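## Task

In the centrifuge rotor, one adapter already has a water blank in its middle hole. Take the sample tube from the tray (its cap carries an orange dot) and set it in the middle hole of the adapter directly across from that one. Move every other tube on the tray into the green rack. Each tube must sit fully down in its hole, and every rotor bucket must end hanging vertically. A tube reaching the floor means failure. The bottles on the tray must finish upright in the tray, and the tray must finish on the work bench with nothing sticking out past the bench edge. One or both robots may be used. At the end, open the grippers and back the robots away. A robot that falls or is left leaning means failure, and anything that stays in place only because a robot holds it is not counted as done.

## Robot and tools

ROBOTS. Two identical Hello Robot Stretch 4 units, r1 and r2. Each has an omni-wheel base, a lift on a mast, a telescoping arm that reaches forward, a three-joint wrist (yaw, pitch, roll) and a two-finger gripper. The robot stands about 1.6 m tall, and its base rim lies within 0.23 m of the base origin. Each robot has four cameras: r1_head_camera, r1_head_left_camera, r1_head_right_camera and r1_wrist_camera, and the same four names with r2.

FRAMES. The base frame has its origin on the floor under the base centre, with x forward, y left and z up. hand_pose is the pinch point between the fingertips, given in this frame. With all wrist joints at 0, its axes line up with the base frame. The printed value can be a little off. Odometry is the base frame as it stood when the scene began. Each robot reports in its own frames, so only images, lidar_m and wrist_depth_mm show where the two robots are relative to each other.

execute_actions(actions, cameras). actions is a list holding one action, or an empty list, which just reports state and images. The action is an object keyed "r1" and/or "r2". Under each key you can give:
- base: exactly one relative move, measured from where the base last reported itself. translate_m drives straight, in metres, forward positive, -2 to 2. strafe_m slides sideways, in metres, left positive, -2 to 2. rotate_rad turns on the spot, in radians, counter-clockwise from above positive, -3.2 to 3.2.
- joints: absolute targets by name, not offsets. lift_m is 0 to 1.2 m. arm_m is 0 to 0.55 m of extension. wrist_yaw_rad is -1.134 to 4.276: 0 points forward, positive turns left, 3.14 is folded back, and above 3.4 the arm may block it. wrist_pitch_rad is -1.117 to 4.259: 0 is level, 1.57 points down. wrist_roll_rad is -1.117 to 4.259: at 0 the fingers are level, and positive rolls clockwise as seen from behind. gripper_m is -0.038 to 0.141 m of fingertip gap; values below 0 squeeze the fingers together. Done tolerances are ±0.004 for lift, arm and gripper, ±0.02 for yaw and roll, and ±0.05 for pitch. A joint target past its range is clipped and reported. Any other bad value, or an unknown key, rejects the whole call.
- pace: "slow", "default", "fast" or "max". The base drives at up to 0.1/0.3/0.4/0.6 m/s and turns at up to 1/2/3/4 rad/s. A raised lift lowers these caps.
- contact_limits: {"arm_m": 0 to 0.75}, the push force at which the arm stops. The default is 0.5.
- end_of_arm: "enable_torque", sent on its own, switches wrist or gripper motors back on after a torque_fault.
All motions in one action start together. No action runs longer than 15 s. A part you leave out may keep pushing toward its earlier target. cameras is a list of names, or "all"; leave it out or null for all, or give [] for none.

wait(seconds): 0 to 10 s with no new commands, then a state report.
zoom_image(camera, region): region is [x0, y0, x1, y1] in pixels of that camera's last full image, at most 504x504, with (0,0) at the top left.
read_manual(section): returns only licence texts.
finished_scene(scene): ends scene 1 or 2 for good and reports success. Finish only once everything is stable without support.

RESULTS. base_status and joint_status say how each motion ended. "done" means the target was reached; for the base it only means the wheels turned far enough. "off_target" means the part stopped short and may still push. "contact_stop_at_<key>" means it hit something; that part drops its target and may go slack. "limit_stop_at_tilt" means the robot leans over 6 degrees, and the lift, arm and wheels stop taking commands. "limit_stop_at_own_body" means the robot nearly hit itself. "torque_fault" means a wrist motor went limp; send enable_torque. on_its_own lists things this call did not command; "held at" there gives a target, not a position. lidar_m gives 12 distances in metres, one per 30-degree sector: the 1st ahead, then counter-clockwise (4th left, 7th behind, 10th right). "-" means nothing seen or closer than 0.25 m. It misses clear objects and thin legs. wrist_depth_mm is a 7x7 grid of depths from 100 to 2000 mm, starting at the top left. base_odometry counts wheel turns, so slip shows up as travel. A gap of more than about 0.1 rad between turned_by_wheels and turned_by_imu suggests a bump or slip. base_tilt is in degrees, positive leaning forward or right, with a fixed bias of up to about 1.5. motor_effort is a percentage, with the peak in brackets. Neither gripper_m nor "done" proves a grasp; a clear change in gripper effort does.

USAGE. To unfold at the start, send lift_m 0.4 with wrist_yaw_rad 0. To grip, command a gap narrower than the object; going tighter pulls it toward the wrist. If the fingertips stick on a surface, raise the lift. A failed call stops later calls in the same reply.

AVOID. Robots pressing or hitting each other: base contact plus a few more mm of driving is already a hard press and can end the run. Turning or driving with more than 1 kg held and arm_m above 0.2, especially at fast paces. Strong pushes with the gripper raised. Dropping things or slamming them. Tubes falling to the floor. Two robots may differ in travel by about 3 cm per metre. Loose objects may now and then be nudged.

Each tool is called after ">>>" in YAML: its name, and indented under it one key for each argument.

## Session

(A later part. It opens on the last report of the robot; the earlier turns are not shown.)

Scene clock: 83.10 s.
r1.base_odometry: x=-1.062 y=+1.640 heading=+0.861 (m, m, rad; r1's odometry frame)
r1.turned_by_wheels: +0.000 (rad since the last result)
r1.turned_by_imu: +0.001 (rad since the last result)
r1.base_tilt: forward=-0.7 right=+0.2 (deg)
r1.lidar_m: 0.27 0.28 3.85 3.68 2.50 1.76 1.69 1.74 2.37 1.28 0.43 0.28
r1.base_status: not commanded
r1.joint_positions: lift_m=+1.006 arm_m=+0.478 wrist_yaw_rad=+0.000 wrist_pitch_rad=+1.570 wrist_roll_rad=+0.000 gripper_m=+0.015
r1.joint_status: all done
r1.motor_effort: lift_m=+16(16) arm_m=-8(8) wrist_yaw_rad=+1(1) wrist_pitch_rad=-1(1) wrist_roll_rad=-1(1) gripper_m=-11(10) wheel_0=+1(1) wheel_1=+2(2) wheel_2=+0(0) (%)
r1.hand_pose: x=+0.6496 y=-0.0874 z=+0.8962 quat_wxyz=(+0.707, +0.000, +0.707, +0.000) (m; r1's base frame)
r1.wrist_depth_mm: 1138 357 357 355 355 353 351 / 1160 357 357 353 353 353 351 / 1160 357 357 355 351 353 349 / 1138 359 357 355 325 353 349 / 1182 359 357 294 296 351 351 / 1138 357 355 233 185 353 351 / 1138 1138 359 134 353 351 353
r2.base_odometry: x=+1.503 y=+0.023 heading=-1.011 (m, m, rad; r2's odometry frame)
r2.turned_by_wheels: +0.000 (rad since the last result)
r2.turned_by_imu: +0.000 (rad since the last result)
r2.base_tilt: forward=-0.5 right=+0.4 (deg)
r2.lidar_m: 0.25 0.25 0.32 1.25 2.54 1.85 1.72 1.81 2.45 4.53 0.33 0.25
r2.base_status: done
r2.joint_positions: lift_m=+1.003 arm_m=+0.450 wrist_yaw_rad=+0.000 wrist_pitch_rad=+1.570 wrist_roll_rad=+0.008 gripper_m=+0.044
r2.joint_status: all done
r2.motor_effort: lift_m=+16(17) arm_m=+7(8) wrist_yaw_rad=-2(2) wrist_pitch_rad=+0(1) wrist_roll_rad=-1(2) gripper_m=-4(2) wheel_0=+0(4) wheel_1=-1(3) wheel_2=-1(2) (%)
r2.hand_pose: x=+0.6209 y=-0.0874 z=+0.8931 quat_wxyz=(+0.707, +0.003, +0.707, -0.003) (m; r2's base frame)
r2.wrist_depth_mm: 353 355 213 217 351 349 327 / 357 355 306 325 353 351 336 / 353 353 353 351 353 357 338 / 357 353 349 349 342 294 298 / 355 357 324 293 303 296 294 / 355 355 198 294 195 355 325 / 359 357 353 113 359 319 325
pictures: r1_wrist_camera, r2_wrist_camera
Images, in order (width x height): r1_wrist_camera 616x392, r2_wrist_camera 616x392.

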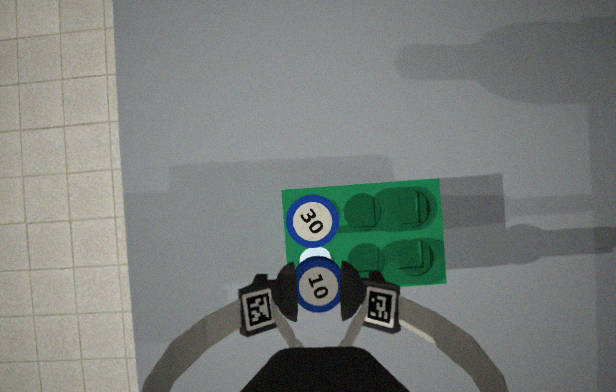

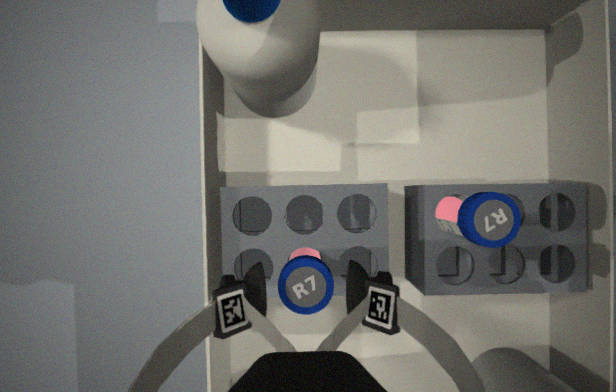

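>>> execute_actions:
  actions:
    - {"r1":{"joints":{"gripper_m":0.044}},"r2":{"joints":{"gripper_m":0.015}}}
  cameras: []

>>> execute_actions:
  actions:
    - {"r1":{"joints":{"lift_m":1.17}},"r2":{"joints":{"lift_m":1.17}}}
  cameras: ["r2_wrist_camera"]

>>> execute_actions:
  actions:
    - {"r1":{"joints":{"arm_m":0.05},"pace":"fast"},"r2":{"base":{"strafe_m":-0.15},"joints":{"arm_m":0.46}}}
  cameras: []

>>> execute_actions:
  actions:
    - {"r1":{"base":{"strafe_m":-0.543},"pace":"fast"},"r2":{"base":{"strafe_m":-0.424},"joints":{"arm_m":0.446}}}
  cameras: ["r2_wrist_camera","r1_head_left_camera"]

Scene clock: 85.37 s.
r1.base_odometry: x=-1.062 y=+1.640 heading=+0.861 (m, m, rad; r1's odometry frame)
r1.turned_by_wheels: +0.000 (rad since the last result)
r1.turned_by_imu: +0.001 (rad since the last result)
r1.base_tilt: forward=-0.7 right=+0.1 (deg)
r1.lidar_m: 0.28 0.28 3.84 3.69 2.47 1.76 1.69 1.74 2.35 1.29 0.43 0.29
r1.base_status: not commanded
r1.joint_positions: lift_m=+1.006 arm_m=+0.478 wrist_yaw_rad=+0.000 wrist_pitch_rad=+1.570 wrist_roll_rad=+0.000 gripper_m=+0.044
r1.joint_status: all done
r1.motor_effort: lift_m=+16(16) arm_m=-8(8) wrist_yaw_rad=+1(0) wrist_pitch_rad=-1(1) wrist_roll_rad=-1(1) gripper_m=-3(8) wheel_0=+1(0) wheel_1=+2(2) wheel_2=+0(0) (%)
r1.hand_pose: x=+0.6496 y=-0.0874 z=+0.8962 quat_wxyz=(+0.707, +0.000, +0.707, +0.000) (m; r1's base frame)
r1.wrist_depth_mm: 1160 357 355 355 351 351 349 / 1160 359 357 353 351 351 347 / 1160 359 357 353 353 351 349 / 1160 359 357 355 322 353 349 / 1138 357 355 297 293 351 349 / 1138 362 196 234 191 351 351 / 1138 1160 357 141 355 353 351
r2.base_odometry: x=+1.503 y=+0.023 heading=-1.011 (m, m, rad; r2's odometry frame)
r2.turned_by_wheels: +0.000 (rad since the last result)
r2.turned_by_imu: +0.000 (rad since the last result)
r2.base_tilt: forward=-0.4 right=+0.3 (deg)
r2.lidar_m: 0.25 0.25 0.34 1.23 2.51 1.84 1.72 1.78 2.44 4.53 0.35 0.25
r2.base_status: not commanded
r2.joint_positions: lift_m=+1.003 arm_m=+0.450 wrist_yaw_rad=+0.000 wrist_pitch_rad=+1.570 wrist_roll_rad=+0.008 gripper_m=+0.015
r2.joint_status: all done
r2.motor_effort: lift_m=+16(16) arm_m=+7(7) wrist_yaw_rad=-3(1) wrist_pitch_rad=+1(2) wrist_roll_rad=-1(0) gripper_m=-13(11) wheel_0=+0(0) wheel_1=-1(0) wheel_2=-1(1) (%)
r2.hand_pose: x=+0.6209 y=-0.0874 z=+0.8931 quat_wxyz=(+0.707, +0.003, +0.707, -0.003) (m; r2's base frame)
r2.wrist_depth_mm: 355 351 213 218 347 349 327 / 353 355 307 325 351 355 336 / 357 355 353 355 353 353 338 / 353 353 351 349 340 293 298 / 359 357 349 293 304 294 294 / 357 355 194 231 193 355 325 / 355 357 355 113 353 315 324
pictures: none
No camera images: the call's "cameras" was empty. Leave "cameras" out to get every camera's image.

Scene clock: 87.13 s.
r1.base_odometry: x=-1.062 y=+1.640 heading=+0.861 (m, m, rad; r1's odometry frame)
r1.turned_by_wheels: +0.000 (rad since the last result)
r1.turned_by_imu: +0.001 (rad since the last result)
r1.base_tilt: forward=-0.8 right=+0.1 (deg)
r1.lidar_m: 0.27 0.28 3.84 3.68 2.48 1.74 1.67 1.76 2.39 1.28 0.42 0.28
r1.base_status: not commanded
r1.joint_positions: lift_m=+1.170 arm_m=+0.478 wrist_yaw_rad=+0.000 wrist_pitch_rad=+1.570 wrist_roll_rad=+0.000 gripper_m=+0.044
r1.joint_status: all done
r1.motor_effort: lift_m=+26(28) arm_m=-8(8) wrist_yaw_rad=+1(1) wrist_pitch_rad=-1(1) wrist_roll_rad=-1(1) gripper_m=-1(4) wheel_0=+1(1) wheel_1=+2(2) wheel_2=+0(0) (%)
r1.hand_pose: x=+0.6496 y=-0.0874 z=+1.0593 quat_wxyz=(+0.707, +0.000, +0.707, +0.000) (m; r1's base frame)
r1.wrist_depth_mm: 1308 1308 521 525 512 512 517 / 1336 1308 525 517 512 512 517 / 1308 1336 521 525 517 517 512 / 1308 1308 521 521 521 512 512 / 1336 1336 521 517 521 512 512 / 1336 1308 197 521 191 517 512 / 1336 1336 525 142 521 517 512
r2.base_odometry: x=+1.503 y=+0.023 heading=-1.011 (m, m, rad; r2's odometry frame)
r2.turned_by_wheels: +0.000 (rad since the last result)
r2.turned_by_imu: +0.000 (rad since the last result)
r2.base_tilt: forward=-0.5 right=+0.4 (deg)
r2.lidar_m: 0.25 0.25 0.32 1.22 2.51 1.86 1.76 1.82 2.41 4.51 0.32 0.25
r2.base_status: not commanded
r2.joint_positions: lift_m=+1.170 arm_m=+0.450 wrist_yaw_rad=+0.000 wrist_pitch_rad=+1.570 wrist_roll_rad=+0.008 gripper_m=+0.015
r2.joint_status: all done
r2.motor_effort: lift_m=+25(26) arm_m=+7(7) wrist_yaw_rad=-3(2) wrist_pitch_rad=+0(1) wrist_roll_rad=-1(0) gripper_m=-11(13) wheel_0=-1(0) wheel_1=-1(0) wheel_2=-1(1) (%)
r2.hand_pose: x=+0.6209 y=-0.0874 z=+1.0594 quat_wxyz=(+0.707, +0.003, +0.707, -0.003) (m; r2's base frame)
r2.wrist_depth_mm: 525 521 521 525 525 521 521 / 525 521 521 389 517 517 521 / 525 521 521 521 530 521 525 / 517 525 521 517 517 492 530 / 525 525 525 459 517 496 525 / 530 525 194 230 194 492 525 / 525 525 525 113 512 366 530
pictures: r2_wrist_camera
Images, in order (width x height): r2_wrist_camera 616x392.

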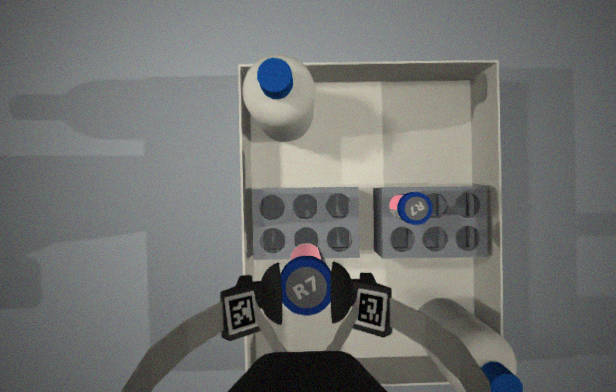

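Scene clock: 89.10 s.
r1.base_odometry: x=-1.062 y=+1.640 heading=+0.861 (m, m, rad; r1's odometry frame)
r1.turned_by_wheels: +0.000 (rad since the last result)
r1.turned_by_imu: +0.001 (rad since the last result)
r1.base_tilt: forward=-0.7 right=+0.1 (deg)
r1.lidar_m: 0.26 0.28 3.85 3.68 2.49 1.76 1.69 1.75 2.39 1.28 0.42 0.29
r1.base_status: not commanded
r1.joint_positions: lift_m=+1.170 arm_m=+0.051 wrist_yaw_rad=+0.000 wrist_pitch_rad=+1.570 wrist_roll_rad=+0.000 gripper_m=+0.044
r1.joint_status: all done
r1.motor_effort: lift_m=+26(26) arm_m=-8(8) wrist_yaw_rad=+1(1) wrist_pitch_rad=-2(2) wrist_roll_rad=-1(1) gripper_m=-3(4) wheel_0=+0(1) wheel_1=+2(2) wheel_2=+0(0) (%)
r1.hand_pose: x=+0.2224 y=-0.0874 z=+1.0593 quat_wxyz=(+0.707, +0.000, +0.707, +0.000) (m; r1's base frame)
r1.wrist_depth_mm: 1336 1336 521 530 517 517 517 / 1308 1281 525 521 517 521 517 / 1281 1366 525 521 517 517 512 / 1308 1308 1336 1308 1281 1281 1281 / 1308 1336 1308 1060 1281 1281 1281 / 1308 1281 198 1098 191 1255 1281 / 1308 1308 1308 141 1308 1281 1255
r2.base_odometry: x=+1.376 y=-0.057 heading=-1.011 (m, m, rad; r2's odometry frame)
r2.turned_by_wheels: +0.000 (rad since the last result)
r2.turned_by_imu: +0.001 (rad since the last result)
r2.base_tilt: forward=-0.4 right=+0.3 (deg)
r2.lidar_m: 0.25 0.25 0.34 1.22 2.54 1.84 1.75 1.79 2.46 4.36 0.35 0.25
r2.base_status: done
r2.joint_positions: lift_m=+1.170 arm_m=+0.459 wrist_yaw_rad=+0.000 wrist_pitch_rad=+1.570 wrist_roll_rad=+0.008 gripper_m=+0.015
r2.joint_status: all done
r2.motor_effort: lift_m=+25(25) arm_m=+7(7) wrist_yaw_rad=-3(2) wrist_pitch_rad=+0(1) wrist_roll_rad=+0(1) gripper_m=-11(11) wheel_0=+0(8) wheel_1=+0(6) wheel_2=+0(2) (%)
r2.hand_pose: x=+0.6299 y=-0.0874 z=+1.0594 quat_wxyz=(+0.707, +0.003, +0.707, -0.003) (m; r2's base frame)
r2.wrist_depth_mm: 521 521 525 521 521 517 530 / 517 379 517 517 521 525 521 / 525 484 521 517 521 525 521 / 517 517 521 517 535 525 525 / 525 480 517 466 521 525 525 / 530 521 195 231 193 530 525 / 525 512 521 113 530 525 525
pictures: none
No camera images: the call's "cameras" was empty. Leave "cameras" out to get every camera's image.

Scene clock: 92.17 s.
r1.base_odometry: x=-0.651 y=+1.286 heading=+0.861 (m, m, rad; r1's odometry frame)
r1.turned_by_wheels: +0.000 (rad since the last result)
r1.turned_by_imu: +0.002 (rad since the last result)
r1.base_tilt: forward=-0.7 right=+0.0 (deg)
r1.lidar_m: 0.28 0.30 0.43 4.22 2.47 1.76 1.66 1.75 2.36 1.31 0.43 0.32
r1.base_status: done
r1.joint_positions: lift_m=+1.170 arm_m=+0.051 wrist_yaw_rad=+0.000 wrist_pitch_rad=+1.570 wrist_roll_rad=+0.000 gripper_m=+0.044
r1.joint_status: not commanded
r1.motor_effort: lift_m=+26(26) arm_m=-8(8) wrist_yaw_rad=+1(1) wrist_pitch_rad=-2(2) wrist_roll_rad=-1(1) gripper_m=-3(0) wheel_0=+0(11) wheel_1=+2(13) wheel_2=+0(2) (%)
r1.hand_pose: x=+0.2224 y=-0.0874 z=+1.0593 quat_wxyz=(+0.707, +0.000, +0.707, +0.000) (m; r1's base frame)
r1.wrist_depth_mm: 525 521 521 517 492 521 512 / 530 525 521 517 530 521 517 / 535 521 530 521 517 517 517 / 1308 1281 1308 1281 1308 1308 1281 / 1308 1308 1308 1098 1281 1281 1281 / 1336 1308 196 1078 191 1308 1281 / 1308 1336 1366 142 1308 1281 1281
r2.base_odometry: x=+1.017 y=-0.282 heading=-1.011 (m, m, rad; r2's odometry frame)
r2.turned_by_wheels: +0.000 (rad since the last result)
r2.turned_by_imu: +0.002 (rad since the last result)
r2.base_tilt: forward=-0.4 right=+0.4 (deg)
r2.lidar_m: 0.25 0.25 0.34 0.95 2.49 1.86 1.76 1.81 2.45 3.96 0.36 0.25
r2.base_status: done
r2.joint_positions: lift_m=+1.170 arm_m=+0.447 wrist_yaw_rad=+0.000 wrist_pitch_rad=+1.570 wrist_roll_rad=+0.008 gripper_m=+0.015
r2.joint_status: all done
r2.motor_effort: lift_m=+24(25) arm_m=-7(7) wrist_yaw_rad=+0(3) wrist_pitch_rad=+1(0) wrist_roll_rad=+0(1) gripper_m=-11(9) wheel_0=+1(9) wheel_1=+1(11) wheel_2=-1(3) (%)
r2.hand_pose: x=+0.6183 y=-0.0874 z=+1.0594 quat_wxyz=(+0.707, +0.003, +0.707, -0.003) (m; r2's base frame)
r2.wrist_depth_mm: 521 525 521 521 525 525 1308 / 521 517 521 525 521 525 1255 / 500 525 521 521 521 525 1281 / 504 525 525 521 530 525 1308 / 504 530 525 462 521 525 1336 / 508 521 194 231 193 525 1308 / 512 530 525 113 525 530 1308
pictures: r1_head_left_camera, r2_wrist_camera
Images, in order (width x height): r1_head_left_camera 420x672, r2_wrist_camera 616x392.

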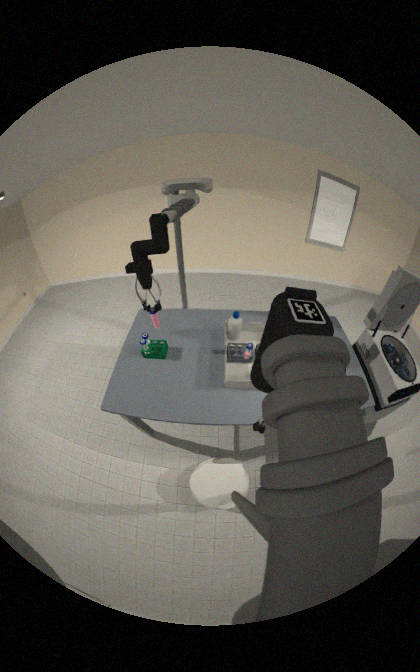

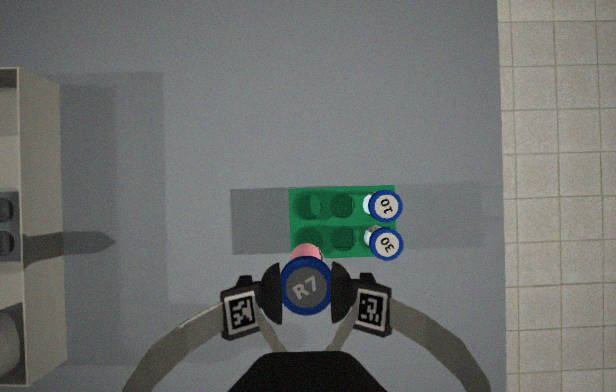

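Hole ≈(310,240) vs target (307,240).

>>> execute_actions:
  actions:
    - {"r1":{"joints":{"arm_m":0.489,"lift_m":1.1},"pace":"fast"},"r2":{"base":{"strafe_m":-0.004},"joints":{"lift_m":1.075},"pace":"slow"}}
  cameras: ["r1_wrist_camera","r2_wrist_camera"]

Scene clock: 94.73 s.
r1.base_odometry: x=-0.651 y=+1.286 heading=+0.861 (m, m, rad; r1's odometry frame)
r1.turned_by_wheels: +0.000 (rad since the last result)
r1.turned_by_imu: +0.001 (rad since the last result)
r1.base_tilt: forward=-0.7 right=+0.1 (deg)
r1.lidar_m: 0.28 0.30 0.42 4.21 2.47 1.77 1.66 1.74 2.37 1.32 0.44 0.31
r1.base_status: not commanded
r1.joint_positions: lift_m=+1.100 arm_m=+0.488 wrist_yaw_rad=+0.000 wrist_pitch_rad=+1.570 wrist_roll_rad=+0.000 gripper_m=+0.044
r1.joint_status: all done
r1.motor_effort: lift_m=+16(24) arm_m=+8(6) wrist_yaw_rad=+0(1) wrist_pitch_rad=-1(3) wrist_roll_rad=+0(1) gripper_m=-4(2) wheel_0=+0(0) wheel_1=+2(2) wheel_2=+0(0) (%)
r1.hand_pose: x=+0.6588 y=-0.0874 z=+0.9901 quat_wxyz=(+0.707, +0.000, +0.707, +0.000) (m; r1's base frame)
r1.wrist_depth_mm: 452 452 455 445 445 445 442 / 455 455 306 452 442 445 442 / 455 452 449 445 439 445 449 / 462 452 452 445 442 442 445 / 462 452 394 389 387 399 445 / 462 455 198 449 191 436 445 / 459 452 449 141 415 307 449
r2.base_odometry: x=+1.013 y=-0.284 heading=-1.011 (m, m, rad; r2's odometry frame)
r2.turned_by_wheels: +0.000 (rad since the last result)
r2.turned_by_imu: +0.000 (rad since the last result)
r2.base_tilt: forward=-0.4 right=+0.4 (deg)
r2.lidar_m: 0.25 0.25 0.37 0.96 2.50 1.84 1.74 1.75 2.44 3.95 0.32 0.25
r2.base_status: done
r2.joint_positions: lift_m=+1.075 arm_m=+0.447 wrist_yaw_rad=+0.000 wrist_pitch_rad=+1.570 wrist_roll_rad=+0.008 gripper_m=+0.015
r2.joint_status: all done
r2.motor_effort: lift_m=+16(23) arm_m=-7(7) wrist_yaw_rad=-2(3) wrist_pitch_rad=+1(0) wrist_roll_rad=-1(1) gripper_m=-11(11) wheel_0=+2(4) wheel_1=+0(4) wheel_2=+0(2) (%)
r2.hand_pose: x=+0.6183 y=-0.0874 z=+0.9651 quat_wxyz=(+0.707, +0.003, +0.707, -0.003) (m; r2's base frame)
r2.wrist_depth_mm: 424 427 430 430 427 427 1205 / 430 430 433 427 427 430 1205 / 427 427 427 427 427 427 1182 / 430 430 427 427 366 427 1205 / 430 427 430 368 370 430 1229 / 430 430 194 230 193 430 1205 / 430 433 430 113 430 430 1205
pictures: r1_wrist_camera, r2_wrist_camera
Images, in order (width x height): r1_wrist_camera 616x392, r2_wrist_camera 616x392.

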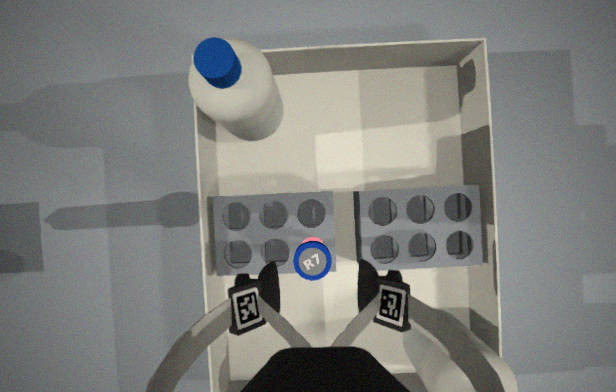

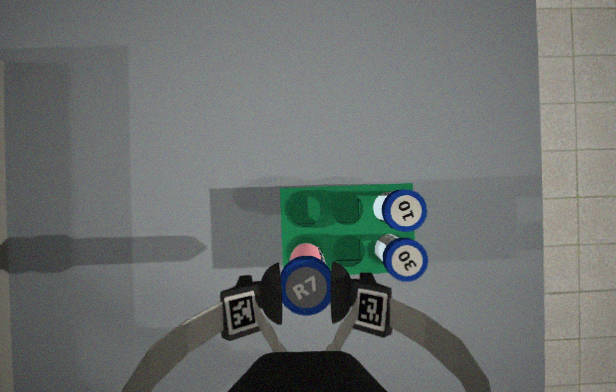

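>>> execute_actions:
  actions:
    - {"r1":{"base":{"strafe_m":0.004},"joints":{"arm_m":0.485,"lift_m":1.008}},"r2":{"joints":{"lift_m":1.001},"pace":"slow"}}
  cameras: ["r1_wrist_camera","r2_wrist_camera"]

Scene clock: 96.57 s.
r1.base_odometry: x=-0.654 y=+1.289 heading=+0.861 (m, m, rad; r1's odometry frame)
r1.turned_by_wheels: +0.000 (rad since the last result)
r1.turned_by_imu: +0.000 (rad since the last result)
r1.base_tilt: forward=-0.8 right=+0.0 (deg)
r1.lidar_m: 0.29 0.31 0.41 4.21 2.47 1.77 1.67 1.71 2.36 1.29 0.46 0.31
r1.base_status: done
r1.joint_positions: lift_m=+1.008 arm_m=+0.486 wrist_yaw_rad=+0.000 wrist_pitch_rad=+1.570 wrist_roll_rad=+0.000 gripper_m=+0.044
r1.joint_status: all done
r1.motor_effort: lift_m=+16(15) arm_m=-8(10) wrist_yaw_rad=+0(0) wrist_pitch_rad=-1(0) wrist_roll_rad=+0(0) gripper_m=-5(4) wheel_0=-1(4) wheel_1=-1(11) wheel_2=+0(0) (%)
r1.hand_pose: x=+0.6576 y=-0.0874 z=+0.8982 quat_wxyz=(+0.707, +0.000, +0.707, +0.000) (m; r1's base frame)
r1.wrist_depth_mm: 362 359 213 329 334 329 349 / 364 362 238 351 349 349 353 / 364 359 355 355 355 349 349 / 362 362 325 351 345 320 355 / 364 359 297 296 293 291 293 / 364 362 197 234 191 351 310 / 362 364 359 141 353 290 304
r2.base_odometry: x=+1.013 y=-0.284 heading=-1.011 (m, m, rad; r2's odometry frame)
r2.turned_by_wheels: +0.000 (rad since the last result)
r2.turned_by_imu: +0.000 (rad since the last result)
r2.base_tilt: forward=-0.4 right=+0.3 (deg)
r2.lidar_m: 0.25 0.25 0.37 0.95 2.51 1.86 1.73 1.79 2.45 3.94 0.33 0.25
r2.base_status: not commanded
r2.joint_positions: lift_m=+1.001 arm_m=+0.447 wrist_yaw_rad=+0.000 wrist_pitch_rad=+1.570 wrist_roll_rad=+0.008 gripper_m=+0.015
r2.joint_status: all done
r2.motor_effort: lift_m=+16(16) arm_m=-7(7) wrist_yaw_rad=-2(2) wrist_pitch_rad=+1(1) wrist_roll_rad=-1(1) gripper_m=-13(13) wheel_0=+2(2) wheel_1=-1(1) wheel_2=+0(0) (%)
r2.hand_pose: x=+0.6183 y=-0.0874 z=+0.8911 quat_wxyz=(+0.707, +0.003, +0.707, -0.003) (m; r2's base frame)
r2.wrist_depth_mm: 353 353 353 353 357 355 353 / 351 353 351 353 353 353 351 / 353 355 355 355 355 353 355 / 353 355 353 349 294 355 353 / 353 351 355 294 294 353 355 / 355 353 194 231 194 357 357 / 353 355 351 113 353 355 362
pictures: r1_wrist_camera, r2_wrist_camera
Images, in order (width x height): r1_wrist_camera 616x392, r2_wrist_camera 616x392.

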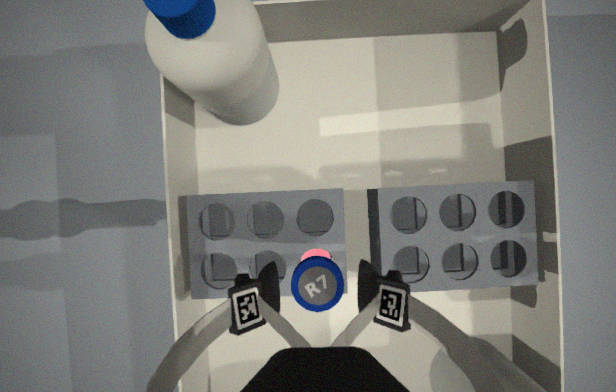

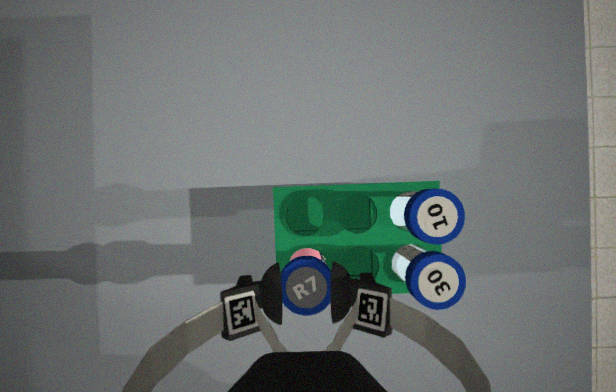

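>>> execute_actions:
  actions:
    - {"r2":{"joints":{"gripper_m":0.044}},"r1":{"joints":{"gripper_m":0.015}}}
  cameras: []

>>> execute_actions:
  actions:
    - {"r1":{"joints":{"lift_m":1.155}},"r2":{"joints":{"lift_m":1.1}}}
  cameras: []

>>> execute_actions:
  actions:
    - {"r2":{"joints":{"arm_m":0.02},"base":{"translate_m":-0.15},"pace":"max"},"r1":{"base":{"strafe_m":0.1}}}
  cameras: []

>>> execute_actions:
  actions:
    - {"r1":{"base":{"strafe_m":0.354},"joints":{"arm_m":0.482}},"r2":{"base":{"translate_m":-0.3}}}
  cameras: ["r1_wrist_camera"]

Scene clock: 98.90 s.
r1.base_odometry: x=-0.654 y=+1.289 heading=+0.861 (m, m, rad; r1's odometry frame)
r1.turned_by_wheels: +0.000 (rad since the last result)
r1.turned_by_imu: +0.001 (rad since the last result)
r1.base_tilt: forward=-0.6 right=+0.1 (deg)
r1.lidar_m: 0.29 0.30 0.41 4.22 2.46 1.76 1.66 1.74 2.35 1.31 0.45 0.30
r1.base_status: not commanded
r1.joint_positions: lift_m=+1.008 arm_m=+0.486 wrist_yaw_rad=+0.000 wrist_pitch_rad=+1.570 wrist_roll_rad=+0.000 gripper_m=+0.015
r1.joint_status: all done
r1.motor_effort: lift_m=+16(16) arm_m=-8(8) wrist_yaw_rad=+0(0) wrist_pitch_rad=+0(1) wrist_roll_rad=+0(0) gripper_m=-11(8) wheel_0=-1(1) wheel_1=-1(0) wheel_2=+0(0) (%)
r1.hand_pose: x=+0.6576 y=-0.0874 z=+0.8982 quat_wxyz=(+0.707, +0.000, +0.707, +0.000) (m; r1's base frame)
r1.wrist_depth_mm: 364 359 212 327 336 332 351 / 362 359 240 353 353 349 351 / 364 359 353 355 353 349 351 / 362 359 325 349 349 320 351 / 366 357 296 296 294 293 291 / 364 362 293 230 185 353 312 / 364 359 357 135 355 277 304
r2.base_odometry: x=+1.013 y=-0.284 heading=-1.011 (m, m, rad; r2's odometry frame)
r2.turned_by_wheels: +0.000 (rad since the last result)
r2.turned_by_imu: +0.000 (rad since the last result)
r2.base_tilt: forward=-0.4 right=+0.4 (deg)
r2.lidar_m: 0.25 0.25 0.34 0.95 2.52 1.83 1.73 1.79 2.41 3.95 0.37 0.25
r2.base_status: not commanded
r2.joint_positions: lift_m=+1.001 arm_m=+0.447 wrist_yaw_rad=+0.000 wrist_pitch_rad=+1.570 wrist_roll_rad=+0.008 gripper_m=+0.044
r2.joint_status: all done
r2.motor_effort: lift_m=+16(16) arm_m=-7(7) wrist_yaw_rad=-2(2) wrist_pitch_rad=+2(1) wrist_roll_rad=-1(1) gripper_m=-5(11) wheel_0=+2(2) wheel_1=+0(0) wheel_2=+0(0) (%)
r2.hand_pose: x=+0.6183 y=-0.0874 z=+0.8911 quat_wxyz=(+0.707, +0.003, +0.707, -0.003) (m; r2's base frame)
r2.wrist_depth_mm: 351 351 353 353 353 353 353 / 351 351 355 353 353 353 355 / 353 353 353 353 355 351 355 / 353 353 353 349 296 355 355 / 353 353 353 294 296 355 353 / 353 353 199 294 195 355 357 / 353 355 355 113 357 357 357
pictures: none
No camera images: the call's "cameras" was empty. Leave "cameras" out to get every camera's image.

Scene clock: 100.60 s.
r1.base_odometry: x=-0.654 y=+1.289 heading=+0.861 (m, m, rad; r1's odometry frame)
r1.turned_by_wheels: +0.000 (rad since the last result)
r1.turned_by_imu: +0.001 (rad since the last result)
r1.base_tilt: forward=-0.7 right=+0.2 (deg)
r1.lidar_m: 0.30 0.32 0.42 4.22 2.47 1.77 1.67 1.73 2.37 1.30 0.45 0.32
r1.base_status: not commanded
r1.joint_positions: lift_m=+1.155 arm_m=+0.486 wrist_yaw_rad=+0.000 wrist_pitch_rad=+1.570 wrist_roll_rad=+0.000 gripper_m=+0.015
r1.joint_status: all done
r1.motor_effort: lift_m=+26(28) arm_m=-8(8) wrist_yaw_rad=+0(0) wrist_pitch_rad=+0(1) wrist_roll_rad=+0(0) gripper_m=-10(9) wheel_0=-1(1) wheel_1=+0(1) wheel_2=+0(0) (%)
r1.hand_pose: x=+0.6576 y=-0.0874 z=+1.0443 quat_wxyz=(+0.707, +0.000, +0.707, +0.000) (m; r1's base frame)
r1.wrist_depth_mm: 508 512 508 504 500 504 500 / 508 508 373 496 500 500 496 / 508 504 504 504 500 500 496 / 512 512 504 496 496 504 496 / 512 512 500 449 469 508 500 / 517 517 469 232 185 504 500 / 512 512 504 134 455 334 500
r2.base_odometry: x=+1.013 y=-0.284 heading=-1.011 (m, m, rad; r2's odometry frame)
r2.turned_by_wheels: +0.000 (rad since the last result)
r2.turned_by_imu: +0.000 (rad since the last result)
r2.base_tilt: forward=-0.4 right=+0.4 (deg)
r2.lidar_m: 0.25 0.25 0.34 0.95 2.51 1.84 1.72 1.80 2.42 3.93 0.34 0.25
r2.base_status: not commanded
r2.joint_positions: lift_m=+1.100 arm_m=+0.447 wrist_yaw_rad=+0.000 wrist_pitch_rad=+1.570 wrist_roll_rad=+0.008 gripper_m=+0.044
r2.joint_status: all done
r2.motor_effort: lift_m=+25(26) arm_m=-7(7) wrist_yaw_rad=-4(5) wrist_pitch_rad=+1(0) wrist_roll_rad=-2(1) gripper_m=-4(4) wheel_0=+2(2) wheel_1=+0(0) wheel_2=+0(0) (%)
r2.hand_pose: x=+0.6183 y=-0.0874 z=+0.9894 quat_wxyz=(+0.707, +0.003, +0.707, -0.003) (m; r2's base frame)
r2.wrist_depth_mm: 449 449 449 452 449 452 1229 / 449 452 455 452 452 452 1229 / 452 455 452 452 455 455 1229 / 452 455 452 449 455 452 1229 / 452 452 455 418 394 452 1229 / 452 455 199 455 195 452 1229 / 459 455 455 114 455 455 1229
pictures: none
No camera images: the call's "cameras" was empty. Leave "cameras" out to get every camera's image.

Scene clock: 102.43 s.
r1.base_odometry: x=-0.729 y=+1.354 heading=+0.861 (m, m, rad; r1's odometry frame)
r1.turned_by_wheels: +0.000 (rad since the last result)
r1.turned_by_imu: +0.000 (rad since the last result)
r1.base_tilt: forward=-0.8 right=+0.1 (deg)
r1.lidar_m: 0.29 0.29 0.40 4.13 2.44 1.76 1.68 1.73 2.36 1.29 0.45 0.32
r1.base_status: done
r1.joint_positions: lift_m=+1.155 arm_m=+0.486 wrist_yaw_rad=+0.000 wrist_pitch_rad=+1.570 wrist_roll_rad=+0.000 gripper_m=+0.015
r1.joint_status: not commanded
r1.motor_effort: lift_m=+26(26) arm_m=-8(8) wrist_yaw_rad=+0(0) wrist_pitch_rad=-1(1) wrist_roll_rad=+0(0) gripper_m=-9(10) wheel_0=+0(8) wheel_1=+1(11) wheel_2=+0(1) (%)
r1.hand_pose: x=+0.6576 y=-0.0874 z=+1.0443 quat_wxyz=(+0.707, +0.000, +0.707, +0.000) (m; r1's base frame)
r1.wrist_depth_mm: 508 508 504 504 508 500 496 / 504 508 504 387 469 496 500 / 521 512 508 504 504 500 496 / 512 512 504 504 500 469 500 / 473 512 508 469 488 492 452 / 512 508 504 231 184 484 449 / 517 508 512 134 500 368 351
r2.base_odometry: x=+0.934 y=-0.157 heading=-1.011 (m, m, rad; r2's odometry frame)
r2.turned_by_wheels: +0.000 (rad since the last result)
r2.turned_by_imu: +0.000 (rad since the last result)
r2.base_tilt: forward=-0.4 right=+0.4 (deg)
r2.lidar_m: 0.38 0.39 0.58 1.81 2.34 1.67 1.57 1.63 2.21 3.94 4.08 0.41
r2.base_status: done
r2.joint_positions: lift_m=+1.100 arm_m=+0.021 wrist_yaw_rad=+0.000 wrist_pitch_rad=+1.570 wrist_roll_rad=+0.008 gripper_m=+0.044
r2.joint_status: all done
r2.motor_effort: lift_m=+24(25) arm_m=-7(6) wrist_yaw_rad=-2(5) wrist_pitch_rad=-1(1) wrist_roll_rad=-1(1) gripper_m=-4(3) wheel_0=+0(4) wheel_1=-1(6) wheel_2=+0(9) (%)
r2.hand_pose: x=+0.1922 y=-0.0874 z=+0.9894 quat_wxyz=(+0.707, +0.003, +0.707, -0.003) (m; r2's base frame)
r2.wrist_depth_mm: 455 452 452 452 455 452 1229 / 1205 1255 1205 1229 854 1205 1229 / 1205 1205 1205 1255 1229 1255 1255 / 1205 1229 1255 1205 1255 1229 1255 / 1205 1229 1025 1025 1255 1229 1255 / 1229 1229 199 1025 195 1229 1255 / 1229 1255 1229 113 1229 1229 1255
pictures: none
No camera images: the call's "cameras" was empty. Leave "cameras" out to get every camera's image.

Scene clock: 104.93 s.
r1.base_odometry: x=-0.998 y=+1.585 heading=+0.861 (m, m, rad; r1's odometry frame)
r1.turned_by_wheels: +0.000 (rad since the last result)
r1.turned_by_imu: -0.001 (rad since the last result)
r1.base_tilt: forward=-0.6 right=+0.2 (deg)
r1.lidar_m: 0.27 0.29 3.95 3.75 2.47 1.74 1.68 1.74 2.37 1.36 0.43 0.30
r1.base_status: done
r1.joint_positions: lift_m=+1.155 arm_m=+0.483 wrist_yaw_rad=+0.000 wrist_pitch_rad=+1.570 wrist_roll_rad=+0.000 gripper_m=+0.015
r1.joint_status: all done
r1.motor_effort: lift_m=+26(26) arm_m=-8(13) wrist_yaw_rad=+0(0) wrist_pitch_rad=-1(1) wrist_roll_rad=+0(0) gripper_m=-11(10) wheel_0=+0(9) wheel_1=-1(12) wheel_2=+0(2) (%)
r1.hand_pose: x=+0.6546 y=-0.0874 z=+1.0443 quat_wxyz=(+0.707, +0.000, +0.707, +0.000) (m; r1's base frame)
r1.wrist_depth_mm: 1281 508 508 504 500 500 492 / 1308 504 508 504 504 496 477 / 1308 508 504 508 500 500 480 / 1308 512 512 500 504 496 488 / 1336 504 508 445 504 504 492 / 1281 517 504 231 185 500 496 / 1308 508 508 135 500 500 496
r2.base_odometry: x=+0.774 y=+0.097 heading=-1.011 (m, m, rad; r2's odometry frame)
r2.turned_by_wheels: +0.000 (rad since the last result)
r2.turned_by_imu: +0.000 (rad since the last result)
r2.base_tilt: forward=-0.4 right=+0.4 (deg)
r2.lidar_m: 0.66 0.70 0.94 4.79 1.91 1.38 1.28 1.33 1.83 3.95 4.12 0.72
r2.base_status: done
r2.joint_positions: lift_m=+1.100 arm_m=+0.021 wrist_yaw_rad=+0.000 wrist_pitch_rad=+1.570 wrist_roll_rad=+0.008 gripper_m=+0.044
r2.joint_status: not commanded
r2.motor_effort: lift_m=+24(24) arm_m=-7(7) wrist_yaw_rad=-1(3) wrist_pitch_rad=+1(0) wrist_roll_rad=-1(2) gripper_m=-3(4) wheel_0=+1(3) wheel_1=+1(8) wheel_2=+0(9) (%)
r2.hand_pose: x=+0.1922 y=-0.0874 z=+0.9894 quat_wxyz=(+0.707, +0.003, +0.707, -0.003) (m; r2's base frame)
r2.wrist_depth_mm: 1205 1229 1255 1255 1229 1229 1229 / 1229 1255 1205 1255 1229 1229 1205 / 1229 1255 1229 1229 1255 1205 1255 / 1205 1229 1229 1229 1229 1229 1229 / 1255 1229 1025 1008 1229 1229 1255 / 1229 1229 199 1042 195 1229 1255 / 1255 1255 1255 113 1255 1229 1255
pictures: r1_wrist_camera
Images, in order (width x height): r1_wrist_camera 616x392.

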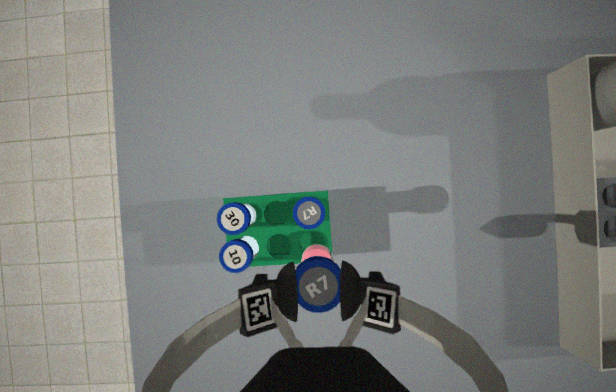

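Hole ≈(312,243.5), target (317,241).

>>> execute_actions:
  actions:
    - {"r1":{"base":{"strafe_m":0.006},"joints":{"arm_m":0.479,"lift_m":1.08},"pace":"slow"}}
  cameras: ["r1_wrist_camera"]

>>> execute_actions:
  actions:
    - {"r1":{"joints":{"lift_m":1.006},"pace":"slow"}}
  cameras: ["r1_wrist_camera"]

Scene clock: 107.10 s.
r1.base_odometry: x=-1.002 y=+1.589 heading=+0.861 (m, m, rad; r1's odometry frame)
r1.turned_by_wheels: +0.000 (rad since the last result)
r1.turned_by_imu: +0.001 (rad since the last result)
r1.base_tilt: forward=-0.7 right=+0.2 (deg)
r1.lidar_m: 0.27 0.28 3.92 3.77 2.47 1.77 1.68 1.78 2.35 1.32 0.43 0.28
r1.base_status: done
r1.joint_positions: lift_m=+1.080 arm_m=+0.480 wrist_yaw_rad=+0.000 wrist_pitch_rad=+1.570 wrist_roll_rad=+0.000 gripper_m=+0.015
r1.joint_status: all done
r1.motor_effort: lift_m=+16(25) arm_m=-8(10) wrist_yaw_rad=+0(1) wrist_pitch_rad=-1(1) wrist_roll_rad=+0(0) gripper_m=-9(13) wheel_0=-1(6) wheel_1=+2(5) wheel_2=+0(6) (%)
r1.hand_pose: x=+0.6516 y=-0.0874 z=+0.9702 quat_wxyz=(+0.707, +0.000, +0.707, +0.000) (m; r1's base frame)
r1.wrist_depth_mm: 1255 433 427 430 427 427 418 / 1229 436 430 427 430 424 427 / 1205 433 433 427 430 424 427 / 1229 430 433 424 427 427 424 / 1205 436 370 370 427 427 427 / 1255 433 309 231 185 430 427 / 1205 436 433 134 427 427 424
r2.base_odometry: x=+0.774 y=+0.097 heading=-1.011 (m, m, rad; r2's odometry frame)
r2.turned_by_wheels: +0.000 (rad since the last result)
r2.turned_by_imu: +0.000 (rad since the last result)
r2.base_tilt: forward=-0.4 right=+0.4 (deg)
r2.lidar_m: 0.67 0.69 0.95 4.78 1.91 1.37 1.28 1.30 1.81 3.96 4.08 0.71
r2.base_status: not commanded
r2.joint_positions: lift_m=+1.100 arm_m=+0.021 wrist_yaw_rad=+0.000 wrist_pitch_rad=+1.570 wrist_roll_rad=+0.008 gripper_m=+0.044
r2.joint_status: not commanded
r2.motor_effort: lift_m=+25(24) arm_m=-7(7) wrist_yaw_rad=-2(0) wrist_pitch_rad=+1(1) wrist_roll_rad=-1(1) gripper_m=-3(2) wheel_0=+1(1) wheel_1=+1(1) wheel_2=+0(0) (%)
r2.hand_pose: x=+0.1922 y=-0.0874 z=+0.9894 quat_wxyz=(+0.707, +0.003, +0.707, -0.003) (m; r2's base frame)
r2.wrist_depth_mm: 1205 1229 1205 1229 1229 1229 1229 / 1229 1205 1205 1229 1255 1255 1229 / 1205 1229 1229 1229 1255 1229 1205 / 1229 1229 1255 1205 1205 1229 1205 / 1255 1205 1025 1025 1229 1255 1229 / 1255 1255 200 1025 195 1255 1255 / 1255 1255 1205 113 1255 1205 1229
pictures: r1_wrist_camera
Images, in order (width x height): r1_wrist_camera 616x392.

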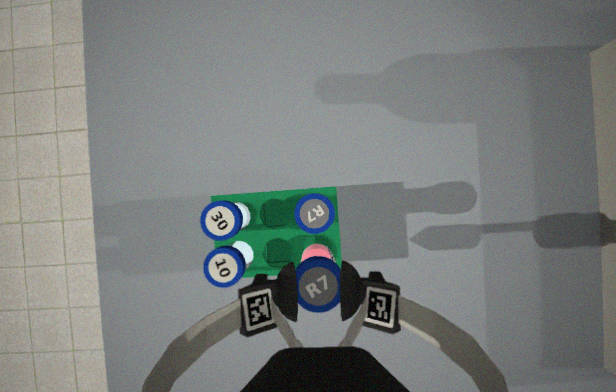

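Scene clock: 108.60 s.
r1.base_odometry: x=-1.002 y=+1.589 heading=+0.861 (m, m, rad; r1's odometry frame)
r1.turned_by_wheels: +0.000 (rad since the last result)
r1.turned_by_imu: +0.000 (rad since the last result)
r1.base_tilt: forward=-0.7 right=+0.1 (deg)
r1.lidar_m: 0.28 0.30 3.94 3.76 2.48 1.74 1.69 1.73 2.39 1.30 0.43 0.30
r1.base_status: not commanded
r1.joint_positions: lift_m=+1.006 arm_m=+0.480 wrist_yaw_rad=+0.000 wrist_pitch_rad=+1.570 wrist_roll_rad=+0.000 gripper_m=+0.015
r1.joint_status: all done
r1.motor_effort: lift_m=+16(17) arm_m=-8(8) wrist_yaw_rad=+0(0) wrist_pitch_rad=-1(1) wrist_roll_rad=+0(0) gripper_m=-12(8) wheel_0=-1(1) wheel_1=+3(3) wheel_2=+0(0) (%)
r1.hand_pose: x=+0.6516 y=-0.0874 z=+0.8962 quat_wxyz=(+0.707, +0.000, +0.707, +0.000) (m; r1's base frame)
r1.wrist_depth_mm: 357 357 355 353 353 351 349 / 362 357 359 353 351 353 349 / 359 359 357 353 353 353 349 / 759 359 301 353 353 353 349 / 759 359 296 296 353 351 349 / 1138 362 234 231 185 351 353 / 1160 357 357 134 355 351 353
r2.base_odometry: x=+0.774 y=+0.097 heading=-1.011 (m, m, rad; r2's odometry frame)
r2.turned_by_wheels: +0.000 (rad since the last result)
r2.turned_by_imu: +0.000 (rad since the last result)
r2.base_tilt: forward=-0.4 right=+0.4 (deg)
r2.lidar_m: 0.66 0.69 1.00 4.77 1.90 1.38 1.28 1.34 1.79 3.95 4.11 0.70
r2.base_status: not commanded
r2.joint_positions: lift_m=+1.100 arm_m=+0.021 wrist_yaw_rad=+0.000 wrist_pitch_rad=+1.570 wrist_roll_rad=+0.008 gripper_m=+0.044
r2.joint_status: not commanded
r2.motor_effort: lift_m=+24(24) arm_m=-7(7) wrist_yaw_rad=+0(0) wrist_pitch_rad=+1(0) wrist_roll_rad=+0(2) gripper_m=-3(2) wheel_0=+1(1) wheel_1=+0(0) wheel_2=+0(0) (%)
r2.hand_pose: x=+0.1922 y=-0.0874 z=+0.9894 quat_wxyz=(+0.707, +0.003, +0.707, -0.003) (m; r2's base frame)
r2.wrist_depth_mm: 1229 1229 1229 1229 1229 1229 1229 / 1205 1229 1205 1229 1229 1229 1229 / 1205 1229 1205 1229 1229 1229 1255 / 1205 1229 1229 1229 1229 1229 1205 / 1229 1229 1008 1008 1229 1229 1229 / 1205 1229 200 1008 195 1229 1229 / 1229 1255 1255 113 1255 1229 1255
pictures: r1_wrist_camera
Images, in order (width x height): r1_wrist_camera 616x392.

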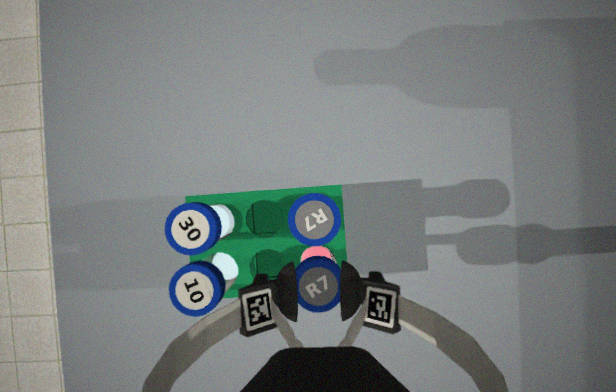

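>>> execute_actions:
  actions:
    - {"r1":{"joints":{"gripper_m":0.044}}}
  cameras: []

>>> execute_actions:
  actions:
    - {"r1":{"joints":{"lift_m":1.09},"pace":"fast"}}
  cameras: []

>>> execute_actions:
  actions:
    - {"r1":{"joints":{"arm_m":0.02},"base":{"translate_m":-0.3},"pace":"fast"}}
  cameras: ["r1_head_camera","r2_head_camera"]

Scene clock: 110.27 s.
r1.base_odometry: x=-1.002 y=+1.589 heading=+0.861 (m, m, rad; r1's odometry frame)
r1.turned_by_wheels: +0.000 (rad since the last result)
r1.turned_by_imu: +0.001 (rad since the last result)
r1.base_tilt: forward=-0.7 right=+0.1 (deg)
r1.lidar_m: 0.28 0.29 3.95 3.76 2.48 1.75 1.68 1.74 2.38 1.33 0.42 0.29
r1.base_status: not commanded
r1.joint_positions: lift_m=+1.006 arm_m=+0.480 wrist_yaw_rad=+0.000 wrist_pitch_rad=+1.570 wrist_roll_rad=+0.000 gripper_m=+0.044
r1.joint_status: all done
r1.motor_effort: lift_m=+16(16) arm_m=-8(8) wrist_yaw_rad=+0(0) wrist_pitch_rad=-1(0) wrist_roll_rad=+0(0) gripper_m=-2(9) wheel_0=-1(1) wheel_1=+3(2) wheel_2=+0(0) (%)
r1.hand_pose: x=+0.6516 y=-0.0874 z=+0.8962 quat_wxyz=(+0.707, +0.000, +0.707, +0.000) (m; r1's base frame)
r1.wrist_depth_mm: 359 359 357 355 351 351 353 / 359 357 357 355 353 349 349 / 362 359 359 355 355 353 349 / 750 359 301 351 353 353 351 / 750 359 296 296 353 353 351 / 1182 359 196 297 191 351 351 / 1138 359 357 142 355 351 351
r2.base_odometry: x=+0.774 y=+0.097 heading=-1.011 (m, m, rad; r2's odometry frame)
r2.turned_by_wheels: +0.000 (rad since the last result)
r2.turned_by_imu: +0.000 (rad since the last result)
r2.base_tilt: forward=-0.4 right=+0.4 (deg)
r2.lidar_m: 0.67 0.72 0.96 4.77 1.89 1.35 1.27 1.32 1.82 3.93 4.10 0.71
r2.base_status: not commanded
r2.joint_positions: lift_m=+1.100 arm_m=+0.021 wrist_yaw_rad=+0.000 wrist_pitch_rad=+1.570 wrist_roll_rad=+0.008 gripper_m=+0.044
r2.joint_status: not commanded
r2.motor_effort: lift_m=+25(24) arm_m=-7(7) wrist_yaw_rad=-3(1) wrist_pitch_rad=+0(0) wrist_roll_rad=+1(1) gripper_m=-4(2) wheel_0=+1(1) wheel_1=+0(0) wheel_2=+0(0) (%)
r2.hand_pose: x=+0.1922 y=-0.0874 z=+0.9894 quat_wxyz=(+0.707, +0.003, +0.707, -0.003) (m; r2's base frame)
r2.wrist_depth_mm: 1229 1229 1205 1205 1229 1229 1229 / 1229 1229 1255 1205 1229 1205 1255 / 1205 1255 1255 1229 1229 1255 1229 / 1229 1229 1229 1229 1229 1229 1229 / 1229 1205 1008 1008 1229 1229 1255 / 1255 1229 199 1025 195 1255 1255 / 1255 1229 1229 113 1229 1229 1229
pictures: none
No camera images: the call's "cameras" was empty. Leave "cameras" out to get every camera's image.

Scene clock: 111.37 s.
r1.base_odometry: x=-1.002 y=+1.589 heading=+0.861 (m, m, rad; r1's odometry frame)
r1.turned_by_wheels: +0.000 (rad since the last result)
r1.turned_by_imu: +0.000 (rad since the last result)
r1.base_tilt: forward=-0.7 right=+0.1 (deg)
r1.lidar_m: 0.27 0.29 3.94 3.75 2.49 1.76 1.69 1.78 2.36 1.32 0.44 0.31
r1.base_status: not commanded
r1.joint_positions: lift_m=+1.090 arm_m=+0.480 wrist_yaw_rad=+0.000 wrist_pitch_rad=+1.570 wrist_roll_rad=+0.000 gripper_m=+0.044
r1.joint_status: all done
r1.motor_effort: lift_m=+26(26) arm_m=-8(8) wrist_yaw_rad=+0(0) wrist_pitch_rad=-1(1) wrist_roll_rad=+0(0) gripper_m=-2(1) wheel_0=-1(0) wheel_1=+2(2) wheel_2=+0(0) (%)
r1.hand_pose: x=+0.6516 y=-0.0874 z=+0.9793 quat_wxyz=(+0.707, +0.000, +0.707, +0.000) (m; r1's base frame)
r1.wrist_depth_mm: 1229 439 439 442 436 430 436 / 1255 439 442 442 439 433 433 / 1255 445 442 442 436 433 436 / 1205 442 442 433 436 433 433 / 1229 442 379 379 436 433 436 / 1205 445 198 439 191 436 433 / 1229 449 442 142 442 436 436
r2.base_odometry: x=+0.774 y=+0.097 heading=-1.011 (m, m, rad; r2's odometry frame)
r2.turned_by_wheels: +0.000 (rad since the last result)
r2.turned_by_imu: +0.000 (rad since the last result)
r2.base_tilt: forward=-0.4 right=+0.3 (deg)
r2.lidar_m: 0.65 0.70 0.94 4.78 1.91 1.35 1.28 1.33 1.81 3.95 4.12 0.70
r2.base_status: not commanded
r2.joint_positions: lift_m=+1.100 arm_m=+0.021 wrist_yaw_rad=+0.000 wrist_pitch_rad=+1.570 wrist_roll_rad=+0.008 gripper_m=+0.044
r2.joint_status: not commanded
r2.motor_effort: lift_m=+24(24) arm_m=-7(7) wrist_yaw_rad=-1(1) wrist_pitch_rad=+1(0) wrist_roll_rad=-2(2) gripper_m=-4(2) wheel_0=+1(1) wheel_1=+1(1) wheel_2=+0(0) (%)
r2.hand_pose: x=+0.1922 y=-0.0874 z=+0.9894 quat_wxyz=(+0.707, +0.003, +0.707, -0.003) (m; r2's base frame)
r2.wrist_depth_mm: 1205 1229 1229 1229 1229 1255 1255 / 1205 1229 1229 1205 1205 1229 1229 / 1255 1205 1281 1229 1229 1255 1255 / 1205 1229 1229 1229 1255 1229 1205 / 1229 1229 1025 1025 1229 1255 1255 / 1229 1205 198 1008 195 1229 1205 / 1255 1229 1255 113 1205 1229 1255
pictures: none
No camera images: the call's "cameras" was empty. Leave "cameras" out to get every camera's image.

Scene clock: 113.73 s.
r1.base_odometry: x=-1.198 y=+1.361 heading=+0.861 (m, m, rad; r1's odometry frame)
r1.turned_by_wheels: +0.000 (rad since the last result)
r1.turned_by_imu: +0.001 (rad since the last result)
r1.base_tilt: forward=-0.7 right=+0.1 (deg)
r1.lidar_m: 0.57 0.59 3.92 3.75 2.05 1.41 1.39 1.45 1.96 4.98 0.87 0.59
r1.base_status: done
r1.joint_positions: lift_m=+1.090 arm_m=+0.021 wrist_yaw_rad=+0.000 wrist_pitch_rad=+1.570 wrist_roll_rad=+0.000 gripper_m=+0.044
r1.joint_status: all done
r1.motor_effort: lift_m=+26(26) arm_m=-8(6) wrist_yaw_rad=+2(0) wrist_pitch_rad=-2(2) wrist_roll_rad=+0(0) gripper_m=-1(1) wheel_0=-1(6) wheel_1=-1(8) wheel_2=+2(14) (%)
r1.hand_pose: x=+0.1924 y=-0.0874 z=+0.9793 quat_wxyz=(+0.707, +0.000, +0.707, +0.000) (m; r1's base frame)
r1.wrist_depth_mm: 1229 1255 1229 1205 1182 1229 1182 / 1229 1229 1205 1205 1160 1182 1182 / 1255 1229 1255 1205 1205 1182 1182 / 1229 1229 1229 1229 1205 1205 1205 / 1229 1229 1229 991 1205 1205 1205 / 1229 1229 198 991 190 1205 1205 / 1255 1229 1229 142 1229 1205 1205
r2.base_odometry: x=+0.774 y=+0.097 heading=-1.011 (m, m, rad; r2's odometry frame)
r2.turned_by_wheels: +0.000 (rad since the last result)
r2.turned_by_imu: +0.000 (rad since the last result)
r2.base_tilt: forward=-0.5 right=+0.3 (deg)
r2.lidar_m: 0.63 0.70 0.94 4.76 1.87 1.38 1.29 1.33 1.82 3.96 4.10 0.70
r2.base_status: not commanded
r2.joint_positions: lift_m=+1.100 arm_m=+0.021 wrist_yaw_rad=+0.000 wrist_pitch_rad=+1.570 wrist_roll_rad=+0.008 gripper_m=+0.044
r2.joint_status: not commanded
r2.motor_effort: lift_m=+24(25) arm_m=-7(7) wrist_yaw_rad=+0(2) wrist_pitch_rad=-1(0) wrist_roll_rad=-1(1) gripper_m=-4(4) wheel_0=+1(1) wheel_1=+1(1) wheel_2=+0(0) (%)
r2.hand_pose: x=+0.1922 y=-0.0874 z=+0.9894 quat_wxyz=(+0.707, +0.003, +0.707, -0.003) (m; r2's base frame)
r2.wrist_depth_mm: 1205 1229 1229 1182 1229 1229 1229 / 1205 1229 1229 1229 1229 1205 1229 / 1229 1229 1205 1255 1229 1229 1229 / 1229 1229 1229 1229 1281 1255 1255 / 1229 1229 1025 1008 1255 1255 1255 / 1229 1205 198 1008 195 1229 1229 / 1229 1229 1229 113 1255 1229 1205
pictures: r1_head_camera, r2_head_camera
Images, in order (width x height): r1_head_camera 420x560, r2_head_camera 420x560.

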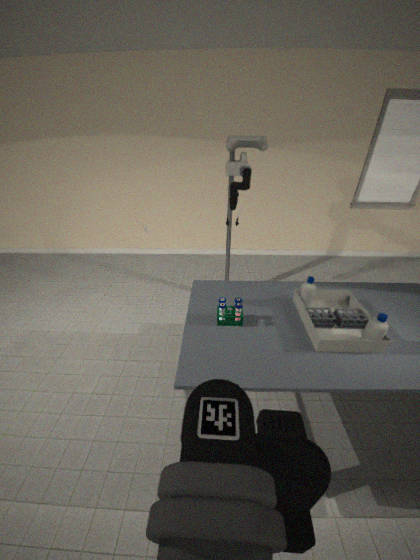

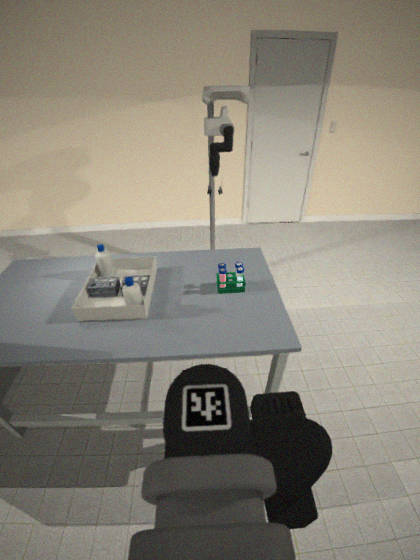

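>>> finished_scene:
  scene: 1

The scene is finished: the task was done.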